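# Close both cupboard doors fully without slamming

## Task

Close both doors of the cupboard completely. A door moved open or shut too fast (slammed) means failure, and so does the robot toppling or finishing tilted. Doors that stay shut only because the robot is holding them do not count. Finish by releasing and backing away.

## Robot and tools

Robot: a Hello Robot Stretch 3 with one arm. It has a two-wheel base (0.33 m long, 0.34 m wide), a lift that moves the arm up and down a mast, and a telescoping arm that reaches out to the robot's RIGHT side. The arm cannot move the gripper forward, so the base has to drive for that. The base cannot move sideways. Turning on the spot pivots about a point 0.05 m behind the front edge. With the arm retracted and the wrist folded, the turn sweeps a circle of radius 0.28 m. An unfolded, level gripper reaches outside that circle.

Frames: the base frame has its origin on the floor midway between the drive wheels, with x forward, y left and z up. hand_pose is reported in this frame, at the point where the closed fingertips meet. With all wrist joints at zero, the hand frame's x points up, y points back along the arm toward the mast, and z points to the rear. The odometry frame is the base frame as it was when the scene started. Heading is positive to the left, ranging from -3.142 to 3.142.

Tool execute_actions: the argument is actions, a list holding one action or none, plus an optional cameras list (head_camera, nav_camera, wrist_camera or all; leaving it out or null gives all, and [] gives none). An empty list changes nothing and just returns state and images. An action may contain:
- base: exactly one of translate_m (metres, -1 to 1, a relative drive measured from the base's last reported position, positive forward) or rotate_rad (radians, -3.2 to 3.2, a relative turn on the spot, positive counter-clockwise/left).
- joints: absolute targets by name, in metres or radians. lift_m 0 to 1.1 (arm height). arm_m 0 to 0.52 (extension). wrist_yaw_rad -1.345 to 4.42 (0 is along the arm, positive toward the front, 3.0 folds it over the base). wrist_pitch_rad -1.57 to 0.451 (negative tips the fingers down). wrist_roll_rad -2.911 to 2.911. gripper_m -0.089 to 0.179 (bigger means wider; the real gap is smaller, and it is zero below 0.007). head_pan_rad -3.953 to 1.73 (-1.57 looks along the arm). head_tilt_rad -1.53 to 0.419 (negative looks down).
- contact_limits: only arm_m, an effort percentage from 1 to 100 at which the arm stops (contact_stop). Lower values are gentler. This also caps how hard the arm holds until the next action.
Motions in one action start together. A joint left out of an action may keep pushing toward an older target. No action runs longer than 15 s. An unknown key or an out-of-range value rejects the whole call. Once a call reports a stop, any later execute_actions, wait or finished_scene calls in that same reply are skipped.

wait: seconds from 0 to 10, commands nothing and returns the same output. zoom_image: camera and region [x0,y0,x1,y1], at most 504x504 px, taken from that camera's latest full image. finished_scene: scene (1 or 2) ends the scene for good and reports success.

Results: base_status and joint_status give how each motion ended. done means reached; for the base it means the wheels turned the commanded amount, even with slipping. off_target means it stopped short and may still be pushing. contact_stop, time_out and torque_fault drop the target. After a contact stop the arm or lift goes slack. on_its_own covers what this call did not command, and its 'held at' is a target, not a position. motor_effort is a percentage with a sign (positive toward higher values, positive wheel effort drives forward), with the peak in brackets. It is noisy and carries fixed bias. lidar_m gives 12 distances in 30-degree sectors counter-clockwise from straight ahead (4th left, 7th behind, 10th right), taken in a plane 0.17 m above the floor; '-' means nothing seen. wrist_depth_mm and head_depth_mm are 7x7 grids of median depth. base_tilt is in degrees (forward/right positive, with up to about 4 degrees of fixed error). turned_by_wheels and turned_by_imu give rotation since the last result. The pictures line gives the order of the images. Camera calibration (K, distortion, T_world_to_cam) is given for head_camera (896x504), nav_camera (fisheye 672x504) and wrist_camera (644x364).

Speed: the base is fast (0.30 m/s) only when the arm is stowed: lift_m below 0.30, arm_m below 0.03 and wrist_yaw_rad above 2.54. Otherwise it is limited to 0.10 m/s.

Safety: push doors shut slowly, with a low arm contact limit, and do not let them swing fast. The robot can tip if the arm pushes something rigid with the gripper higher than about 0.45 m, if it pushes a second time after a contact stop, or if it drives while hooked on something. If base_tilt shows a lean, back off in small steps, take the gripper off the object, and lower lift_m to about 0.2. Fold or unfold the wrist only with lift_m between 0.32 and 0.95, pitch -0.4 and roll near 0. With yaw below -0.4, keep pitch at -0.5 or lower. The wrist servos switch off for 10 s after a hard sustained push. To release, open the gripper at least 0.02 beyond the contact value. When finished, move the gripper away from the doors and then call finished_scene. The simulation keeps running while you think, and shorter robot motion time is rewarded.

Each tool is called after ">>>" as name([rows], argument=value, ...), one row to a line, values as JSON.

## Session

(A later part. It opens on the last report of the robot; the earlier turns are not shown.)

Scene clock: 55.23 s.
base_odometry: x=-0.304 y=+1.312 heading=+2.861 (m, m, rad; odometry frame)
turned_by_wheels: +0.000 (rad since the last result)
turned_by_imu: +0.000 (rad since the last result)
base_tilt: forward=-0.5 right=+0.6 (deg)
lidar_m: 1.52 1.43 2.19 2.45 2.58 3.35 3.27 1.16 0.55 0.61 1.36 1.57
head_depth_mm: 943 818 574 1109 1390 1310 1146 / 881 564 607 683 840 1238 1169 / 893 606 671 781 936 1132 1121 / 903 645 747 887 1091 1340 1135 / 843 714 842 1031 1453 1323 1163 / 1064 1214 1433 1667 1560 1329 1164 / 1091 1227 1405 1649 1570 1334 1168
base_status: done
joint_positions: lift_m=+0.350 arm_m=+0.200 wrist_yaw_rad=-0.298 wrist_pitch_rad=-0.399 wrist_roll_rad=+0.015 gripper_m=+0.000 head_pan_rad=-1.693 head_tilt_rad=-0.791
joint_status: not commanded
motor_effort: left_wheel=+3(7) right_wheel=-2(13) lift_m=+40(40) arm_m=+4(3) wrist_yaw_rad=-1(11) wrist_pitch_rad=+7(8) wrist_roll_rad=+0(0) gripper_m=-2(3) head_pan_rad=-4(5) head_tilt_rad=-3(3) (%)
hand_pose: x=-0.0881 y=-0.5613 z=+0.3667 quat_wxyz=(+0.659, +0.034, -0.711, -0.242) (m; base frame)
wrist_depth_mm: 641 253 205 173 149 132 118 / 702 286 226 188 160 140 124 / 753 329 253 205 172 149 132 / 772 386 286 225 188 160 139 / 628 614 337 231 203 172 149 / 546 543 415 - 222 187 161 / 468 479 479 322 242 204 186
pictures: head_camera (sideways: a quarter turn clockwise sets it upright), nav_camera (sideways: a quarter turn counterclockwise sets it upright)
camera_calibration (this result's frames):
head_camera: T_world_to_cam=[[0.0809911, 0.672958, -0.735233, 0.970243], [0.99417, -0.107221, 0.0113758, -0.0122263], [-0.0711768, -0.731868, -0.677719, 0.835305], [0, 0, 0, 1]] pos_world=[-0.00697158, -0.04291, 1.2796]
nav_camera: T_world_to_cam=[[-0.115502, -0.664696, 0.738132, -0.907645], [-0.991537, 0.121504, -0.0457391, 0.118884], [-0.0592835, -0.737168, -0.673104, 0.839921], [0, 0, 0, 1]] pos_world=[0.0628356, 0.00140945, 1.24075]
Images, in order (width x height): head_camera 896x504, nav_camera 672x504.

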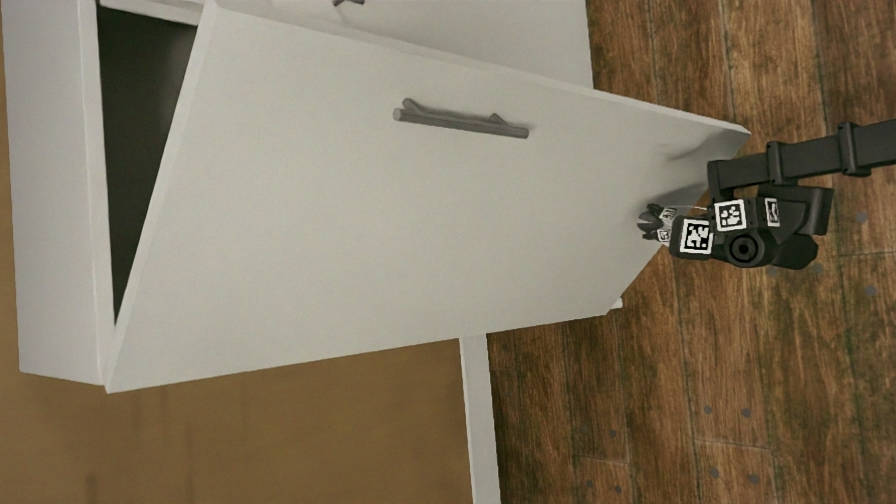

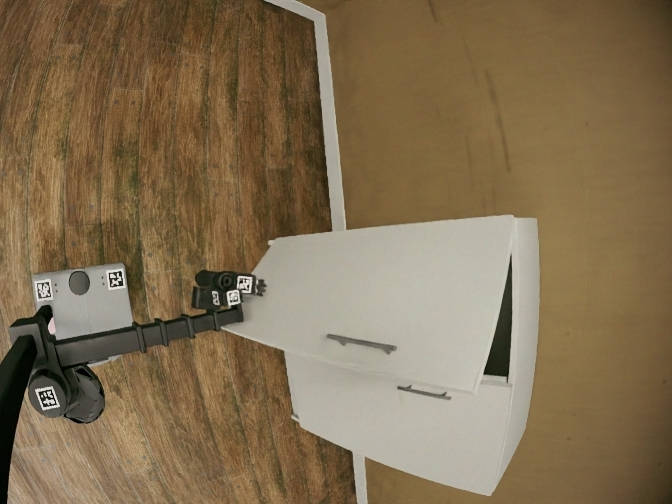

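These doors coast; gentler increments.

>>> execute_actions([
  {"base":{"translate_m":-0.16},"joints":{"arm_m":0.24}},
], cameras=[])

>>> execute_actions([
  {"joints":{"arm_m":0.29}},
], cameras=[])

>>> execute_actions([
  {"joints":{"arm_m":0.34}},
], cameras=[])

>>> execute_actions([
  {"joints":{"arm_m":0.39}},
], cameras=["head_camera"])

>>> execute_actions([
  {"joints":{"arm_m":0.44},"contact_limits":{"arm_m":14}},
], cameras=["head_camera"])

Scene clock: 58.47 s.
base_odometry: x=-0.150 y=+1.268 heading=+2.861 (m, m, rad; odometry frame)
turned_by_wheels: +0.000 (rad since the last result)
turned_by_imu: +0.000 (rad since the last result)
base_tilt: forward=-0.6 right=+0.5 (deg)
lidar_m: 1.68 1.55 2.42 2.45 2.58 3.22 3.10 1.82 0.65 0.65 0.86 1.73
head_depth_mm: 806 814 945 1126 1380 1308 1150 / 814 791 936 1106 1361 1311 1160 / 893 629 704 831 1051 1296 1134 / 901 653 744 884 1076 1312 1151 / 914 671 782 937 1166 1329 1158 / 853 704 824 1000 1321 1333 1163 / 860 736 892 1646 1564 1330 1158
base_status: done
joint_positions: lift_m=+0.350 arm_m=+0.240 wrist_yaw_rad=-0.298 wrist_pitch_rad=-0.401 wrist_roll_rad=+0.015 gripper_m=+0.000 head_pan_rad=-1.693 head_tilt_rad=-0.791
joint_status: all done
motor_effort: left_wheel=+3(7) right_wheel=-2(11) lift_m=+39(40) arm_m=+3(8) wrist_yaw_rad=-1(6) wrist_pitch_rad=+8(11) wrist_roll_rad=+0(0) gripper_m=-3(2) head_pan_rad=-4(4) head_tilt_rad=-3(4) (%)
hand_pose: x=-0.0880 y=-0.6011 z=+0.3664 quat_wxyz=(+0.659, +0.035, -0.711, -0.243) (m; base frame)
wrist_depth_mm: 188 178 169 160 153 368 405 / 207 196 186 176 166 410 449 / 231 218 204 192 182 458 511 / 264 245 227 213 204 523 800 / 305 282 258 229 233 666 713 / 358 325 299 - 552 591 601 / 473 457 348 316 488 507 517
pictures: none
No camera images: the call's "cameras" was empty. Leave "cameras" out to get every camera's image.

Scene clock: 59.97 s.
base_odometry: x=-0.150 y=+1.268 heading=+2.861 (m, m, rad; odometry frame)
turned_by_wheels: +0.000 (rad since the last result)
turned_by_imu: +0.000 (rad since the last result)
base_tilt: forward=-0.6 right=+0.6 (deg)
lidar_m: 1.68 1.56 2.42 2.46 2.58 3.22 3.10 1.82 0.66 0.66 0.86 1.73
head_depth_mm: 803 816 945 1120 1389 1319 1142 / 816 792 936 1105 1363 1318 1151 / 893 636 713 840 1073 1313 1141 / 904 653 752 888 1061 1267 1154 / 911 675 786 941 1170 1333 1160 / 853 707 826 998 1347 1333 1159 / 856 735 899 1641 1571 1333 1165
base_status: not commanded
joint_positions: lift_m=+0.350 arm_m=+0.290 wrist_yaw_rad=-0.299 wrist_pitch_rad=-0.400 wrist_roll_rad=+0.015 gripper_m=+0.000 head_pan_rad=-1.693 head_tilt_rad=-0.791
joint_status: all done
motor_effort: left_wheel=+3(3) right_wheel=-2(2) lift_m=+39(39) arm_m=+4(3) wrist_yaw_rad=+0(1) wrist_pitch_rad=+8(8) wrist_roll_rad=+0(0) gripper_m=-2(2) head_pan_rad=-5(4) head_tilt_rad=-3(4) (%)
hand_pose: x=-0.0883 y=-0.6511 z=+0.3665 quat_wxyz=(+0.659, +0.034, -0.711, -0.243) (m; base frame)
wrist_depth_mm: 143 138 131 125 120 115 334 / 159 152 144 137 130 125 381 / 177 168 158 150 142 136 438 / 200 189 178 167 157 154 502 / 231 215 200 180 174 515 667 / 274 250 229 - 196 586 599 / 327 300 271 248 233 503 514
pictures: none
No camera images: the call's "cameras" was empty. Leave "cameras" out to get every camera's image.

Scene clock: 61.43 s.
base_odometry: x=-0.150 y=+1.268 heading=+2.861 (m, m, rad; odometry frame)
turned_by_wheels: +0.000 (rad since the last result)
turned_by_imu: +0.000 (rad since the last result)
base_tilt: forward=-0.6 right=+0.6 (deg)
lidar_m: 1.67 1.56 2.42 2.45 2.58 3.20 3.11 1.82 0.73 0.73 0.86 1.73
head_depth_mm: 807 816 946 1130 1382 1311 1149 / 816 776 919 1107 1359 1314 1165 / 892 684 782 931 1157 1294 1152 / 906 701 808 957 1118 1296 1157 / 841 718 829 986 1222 1331 1158 / 847 732 853 1018 1345 1329 1163 / 856 749 893 1645 1572 1331 1161
base_status: not commanded
joint_positions: lift_m=+0.350 arm_m=+0.340 wrist_yaw_rad=-0.300 wrist_pitch_rad=-0.400 wrist_roll_rad=+0.015 gripper_m=+0.000 head_pan_rad=-1.693 head_tilt_rad=-0.791
joint_status: all done
motor_effort: left_wheel=+3(4) right_wheel=-2(3) lift_m=+39(39) arm_m=+4(9) wrist_yaw_rad=+1(1) wrist_pitch_rad=+8(9) wrist_roll_rad=+0(0) gripper_m=-2(2) head_pan_rad=-4(4) head_tilt_rad=-4(3) (%)
hand_pose: x=-0.0886 y=-0.7010 z=+0.3665 quat_wxyz=(+0.659, +0.034, -0.711, -0.243) (m; base frame)
wrist_depth_mm: 134 133 133 132 132 131 133 / 146 145 145 144 144 143 316 / 161 160 159 159 157 157 364 / 179 179 177 176 175 178 422 / 202 201 197 193 197 420 499 / 231 231 222 - 224 574 594 / 270 269 265 263 262 506 515
pictures: none
No camera images: the call's "cameras" was empty. Leave "cameras" out to get every camera's image.

Scene clock: 62.90 s.
base_odometry: x=-0.150 y=+1.268 heading=+2.861 (m, m, rad; odometry frame)
turned_by_wheels: +0.000 (rad since the last result)
turned_by_imu: +0.000 (rad since the last result)
base_tilt: forward=-0.6 right=+0.6 (deg)
lidar_m: 1.68 1.55 2.41 2.45 2.57 3.21 3.09 1.82 0.80 0.79 0.86 1.73
head_depth_mm: 803 815 947 1124 1391 1314 1150 / 814 791 938 1112 1359 1316 1164 / 823 747 861 1016 1244 1327 1153 / 832 752 867 1021 1179 1301 1153 / 842 752 870 1029 1262 1326 1158 / 850 756 874 1031 1359 1332 1155 / 856 759 919 1653 1565 1330 1163
base_status: not commanded
joint_positions: lift_m=+0.350 arm_m=+0.390 wrist_yaw_rad=-0.300 wrist_pitch_rad=-0.401 wrist_roll_rad=+0.015 gripper_m=+0.000 head_pan_rad=-1.693 head_tilt_rad=-0.791
joint_status: all done
motor_effort: left_wheel=+3(5) right_wheel=-3(6) lift_m=+39(39) arm_m=+4(6) wrist_yaw_rad=+0(0) wrist_pitch_rad=+8(10) wrist_roll_rad=+0(0) gripper_m=-1(2) head_pan_rad=-4(4) head_tilt_rad=-4(4) (%)
hand_pose: x=-0.0885 y=-0.7510 z=+0.3664 quat_wxyz=(+0.659, +0.034, -0.711, -0.243) (m; base frame)
wrist_depth_mm: 124 127 131 136 142 147 222 / 134 138 143 149 155 162 253 / 146 150 157 164 172 180 287 / 160 166 174 182 192 207 333 / 177 185 192 202 218 337 394 / 199 209 213 - 249 409 566 / 226 237 260 278 301 500 520
pictures: head_camera (sideways: a quarter turn clockwise sets it upright)
camera_calibration (this result's frames):
head_camera: T_world_to_cam=[[0.0810277, 0.672953, -0.735233, 0.970243], [0.994164, -0.107275, 0.0113758, -0.0122263], [-0.0712167, -0.731865, -0.677718, 0.835305], [0, 0, 0, 1]] pos_world=[-0.00697392, -0.0429093, 1.2796]
Images, in order (width x height): head_camera 896x504.

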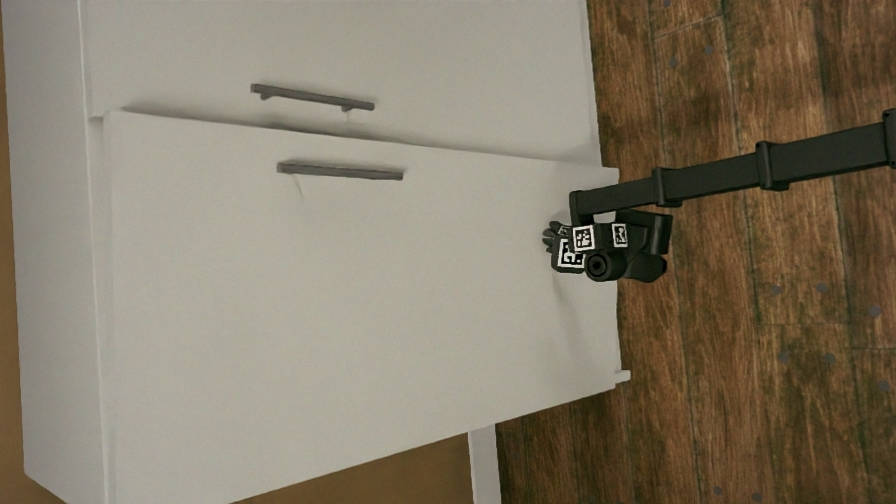

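Scene clock: 64.43 s.
base_odometry: x=-0.150 y=+1.268 heading=+2.861 (m, m, rad; odometry frame)
turned_by_wheels: +0.000 (rad since the last result)
turned_by_imu: +0.000 (rad since the last result)
base_tilt: forward=-0.6 right=+0.6 (deg)
lidar_m: 1.68 1.55 2.41 2.46 2.58 3.22 3.10 1.82 0.86 0.83 1.35 1.73
head_depth_mm: 806 816 948 1128 1396 1312 1145 / 811 806 936 1110 1363 1318 1160 / 824 798 922 1093 1302 1336 1152 / 832 791 914 1076 1231 1322 1157 / 840 782 901 1063 1293 1326 1163 / 850 774 887 1049 1445 1325 1160 / 858 766 921 1658 1571 1336 1167
base_status: not commanded
joint_positions: lift_m=+0.350 arm_m=+0.440 wrist_yaw_rad=-0.300 wrist_pitch_rad=-0.401 wrist_roll_rad=+0.015 gripper_m=+0.000 head_pan_rad=-1.693 head_tilt_rad=-0.791
joint_status: all done
motor_effort: left_wheel=+3(7) right_wheel=-2(7) lift_m=+39(40) arm_m=+3(5) wrist_yaw_rad=+0(0) wrist_pitch_rad=+8(10) wrist_roll_rad=+0(0) gripper_m=-1(1) head_pan_rad=-4(4) head_tilt_rad=-3(4) (%)
contact_limits: arm_m 14 (drawing in: default 25, maximum 40; extending or still: default 32, maximum 53)
hand_pose: x=-0.0885 y=-0.8010 z=+0.3665 quat_wxyz=(+0.659, +0.034, -0.711, -0.243) (m; base frame)
wrist_depth_mm: 108 113 120 129 139 151 166 / 116 122 130 141 153 168 184 / 126 132 143 155 170 189 209 / 136 145 158 173 193 214 246 / 150 160 174 194 220 250 290 / 166 179 190 - 257 299 358 / 186 201 233 266 312 373 499
pictures: head_camera (sideways: a quarter turn clockwise sets it upright)
camera_calibration (this result's frames):
head_camera: T_world_to_cam=[[0.0810367, 0.672953, -0.735233, 0.970242], [0.994163, -0.107288, 0.0113758, -0.0122263], [-0.0712263, -0.731863, -0.677719, 0.835306], [0, 0, 0, 1]] pos_world=[-0.00697448, -0.0429091, 1.2796]
Images, in order (width x height): head_camera 896x504.

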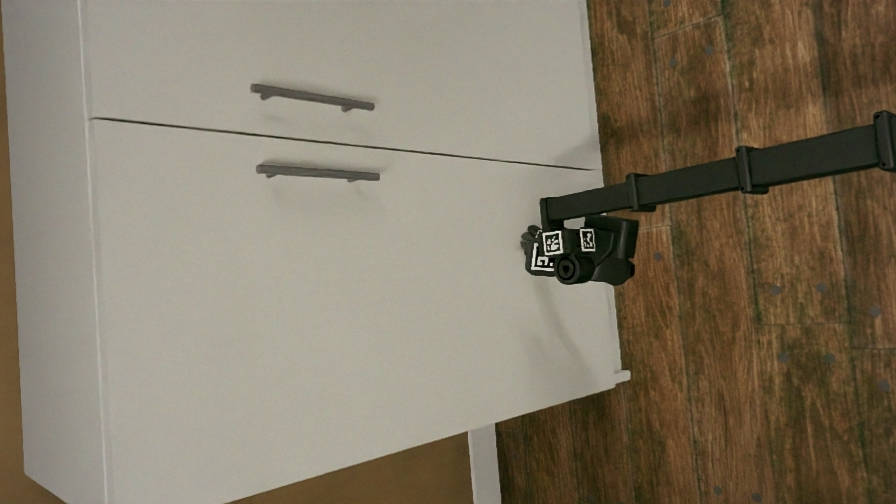

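>>> execute_actions([
  {"joints":{"arm_m":0.457}},
], cameras=[])

>>> execute_actions([
  {"joints":{"arm_m":0.25}},
], cameras=[])

>>> finished_scene(scene=2)

Scene clock: 65.73 s.
base_odometry: x=-0.150 y=+1.268 heading=+2.862 (m, m, rad; odometry frame)
turned_by_wheels: +0.000 (rad since the last result)
turned_by_imu: +0.001 (rad since the last result)
base_tilt: forward=-0.6 right=+0.5 (deg)
lidar_m: 1.67 1.56 2.42 2.46 2.58 3.20 3.11 1.82 0.86 0.83 1.36 1.73
head_depth_mm: 807 818 947 1122 1387 1317 1149 / 815 809 935 1106 1364 1320 1162 / 826 799 921 1095 1305 1345 1153 / 834 792 912 1079 1445 1317 1151 / 843 784 899 1062 1289 1334 1154 / 850 773 893 1045 1451 1335 1163 / 855 765 924 1649 1572 1336 1165
base_status: not commanded
joint_positions: lift_m=+0.350 arm_m=+0.456 wrist_yaw_rad=-0.311 wrist_pitch_rad=-0.441 wrist_roll_rad=+0.015 gripper_m=+0.000 head_pan_rad=-1.693 head_tilt_rad=-0.791
joint_status: all done
on_its_own: arm_m is at rest, and its effort (+15) is outside its rest range (-14 to +14)
motor_effort: left_wheel=+7(8) right_wheel=-10(11) lift_m=+35(39) arm_m=+15(16) wrist_yaw_rad=+7(7) wrist_pitch_rad=+24(24) wrist_roll_rad=+0(0) gripper_m=-2(2) head_pan_rad=-4(4) head_tilt_rad=-3(3) (%)
hand_pose: x=-0.0893 y=-0.8114 z=+0.3576 quat_wxyz=(+0.653, +0.044, -0.710, -0.260) (m; base frame)
wrist_depth_mm: 97 101 108 116 126 136 150 / 105 109 118 127 139 153 170 / 114 120 130 141 157 174 196 / 124 132 145 159 178 201 231 / 137 147 162 178 207 238 280 / 154 167 180 - 249 293 360 / 173 191 225 256 306 383 498
pictures: none
No camera images: the call's "cameras" was empty. Leave "cameras" out to get every camera's image.

Scene clock: 68.50 s.
base_odometry: x=-0.150 y=+1.268 heading=+2.861 (m, m, rad; odometry frame)
turned_by_wheels: +0.000 (rad since the last result)
turned_by_imu: +0.000 (rad since the last result)
base_tilt: forward=-0.6 right=+0.6 (deg)
lidar_m: 1.67 1.55 2.42 2.46 2.58 3.22 3.10 1.82 0.86 0.83 1.35 1.73
head_depth_mm: 805 816 946 1124 1393 1313 1147 / 815 809 932 1108 1357 1319 1160 / 824 795 923 1093 1334 1377 1144 / 831 790 909 1077 1309 1354 1154 / 839 782 900 1058 1291 1331 1159 / 848 776 889 1042 1454 1330 1159 / 859 765 920 1656 1560 1333 1159
base_status: not commanded
joint_positions: lift_m=+0.350 arm_m=+0.250 wrist_yaw_rad=-0.301 wrist_pitch_rad=-0.400 wrist_roll_rad=+0.015 gripper_m=+0.000 head_pan_rad=-1.693 head_tilt_rad=-0.791
joint_status: all done
motor_effort: left_wheel=+2(8) right_wheel=-1(10) lift_m=+35(35) arm_m=-5(19) wrist_yaw_rad=+1(7) wrist_pitch_rad=+8(24) wrist_roll_rad=+0(0) gripper_m=-2(2) head_pan_rad=-4(4) head_tilt_rad=-4(3) (%)
hand_pose: x=-0.0887 y=-0.6117 z=+0.3667 quat_wxyz=(+0.659, +0.034, -0.711, -0.243) (m; base frame)
wrist_depth_mm: 254 266 286 307 329 356 392 / 272 291 310 334 365 395 445 / 294 314 339 370 404 445 501 / 319 343 373 412 456 509 598 / 353 379 412 458 517 660 715 / 390 426 476 - 581 592 586 / 467 481 486 495 504 503 515
pictures: none
No camera images: the call's "cameras" was empty. Leave "cameras" out to get every camera's image.

The scene is finished: the task was done.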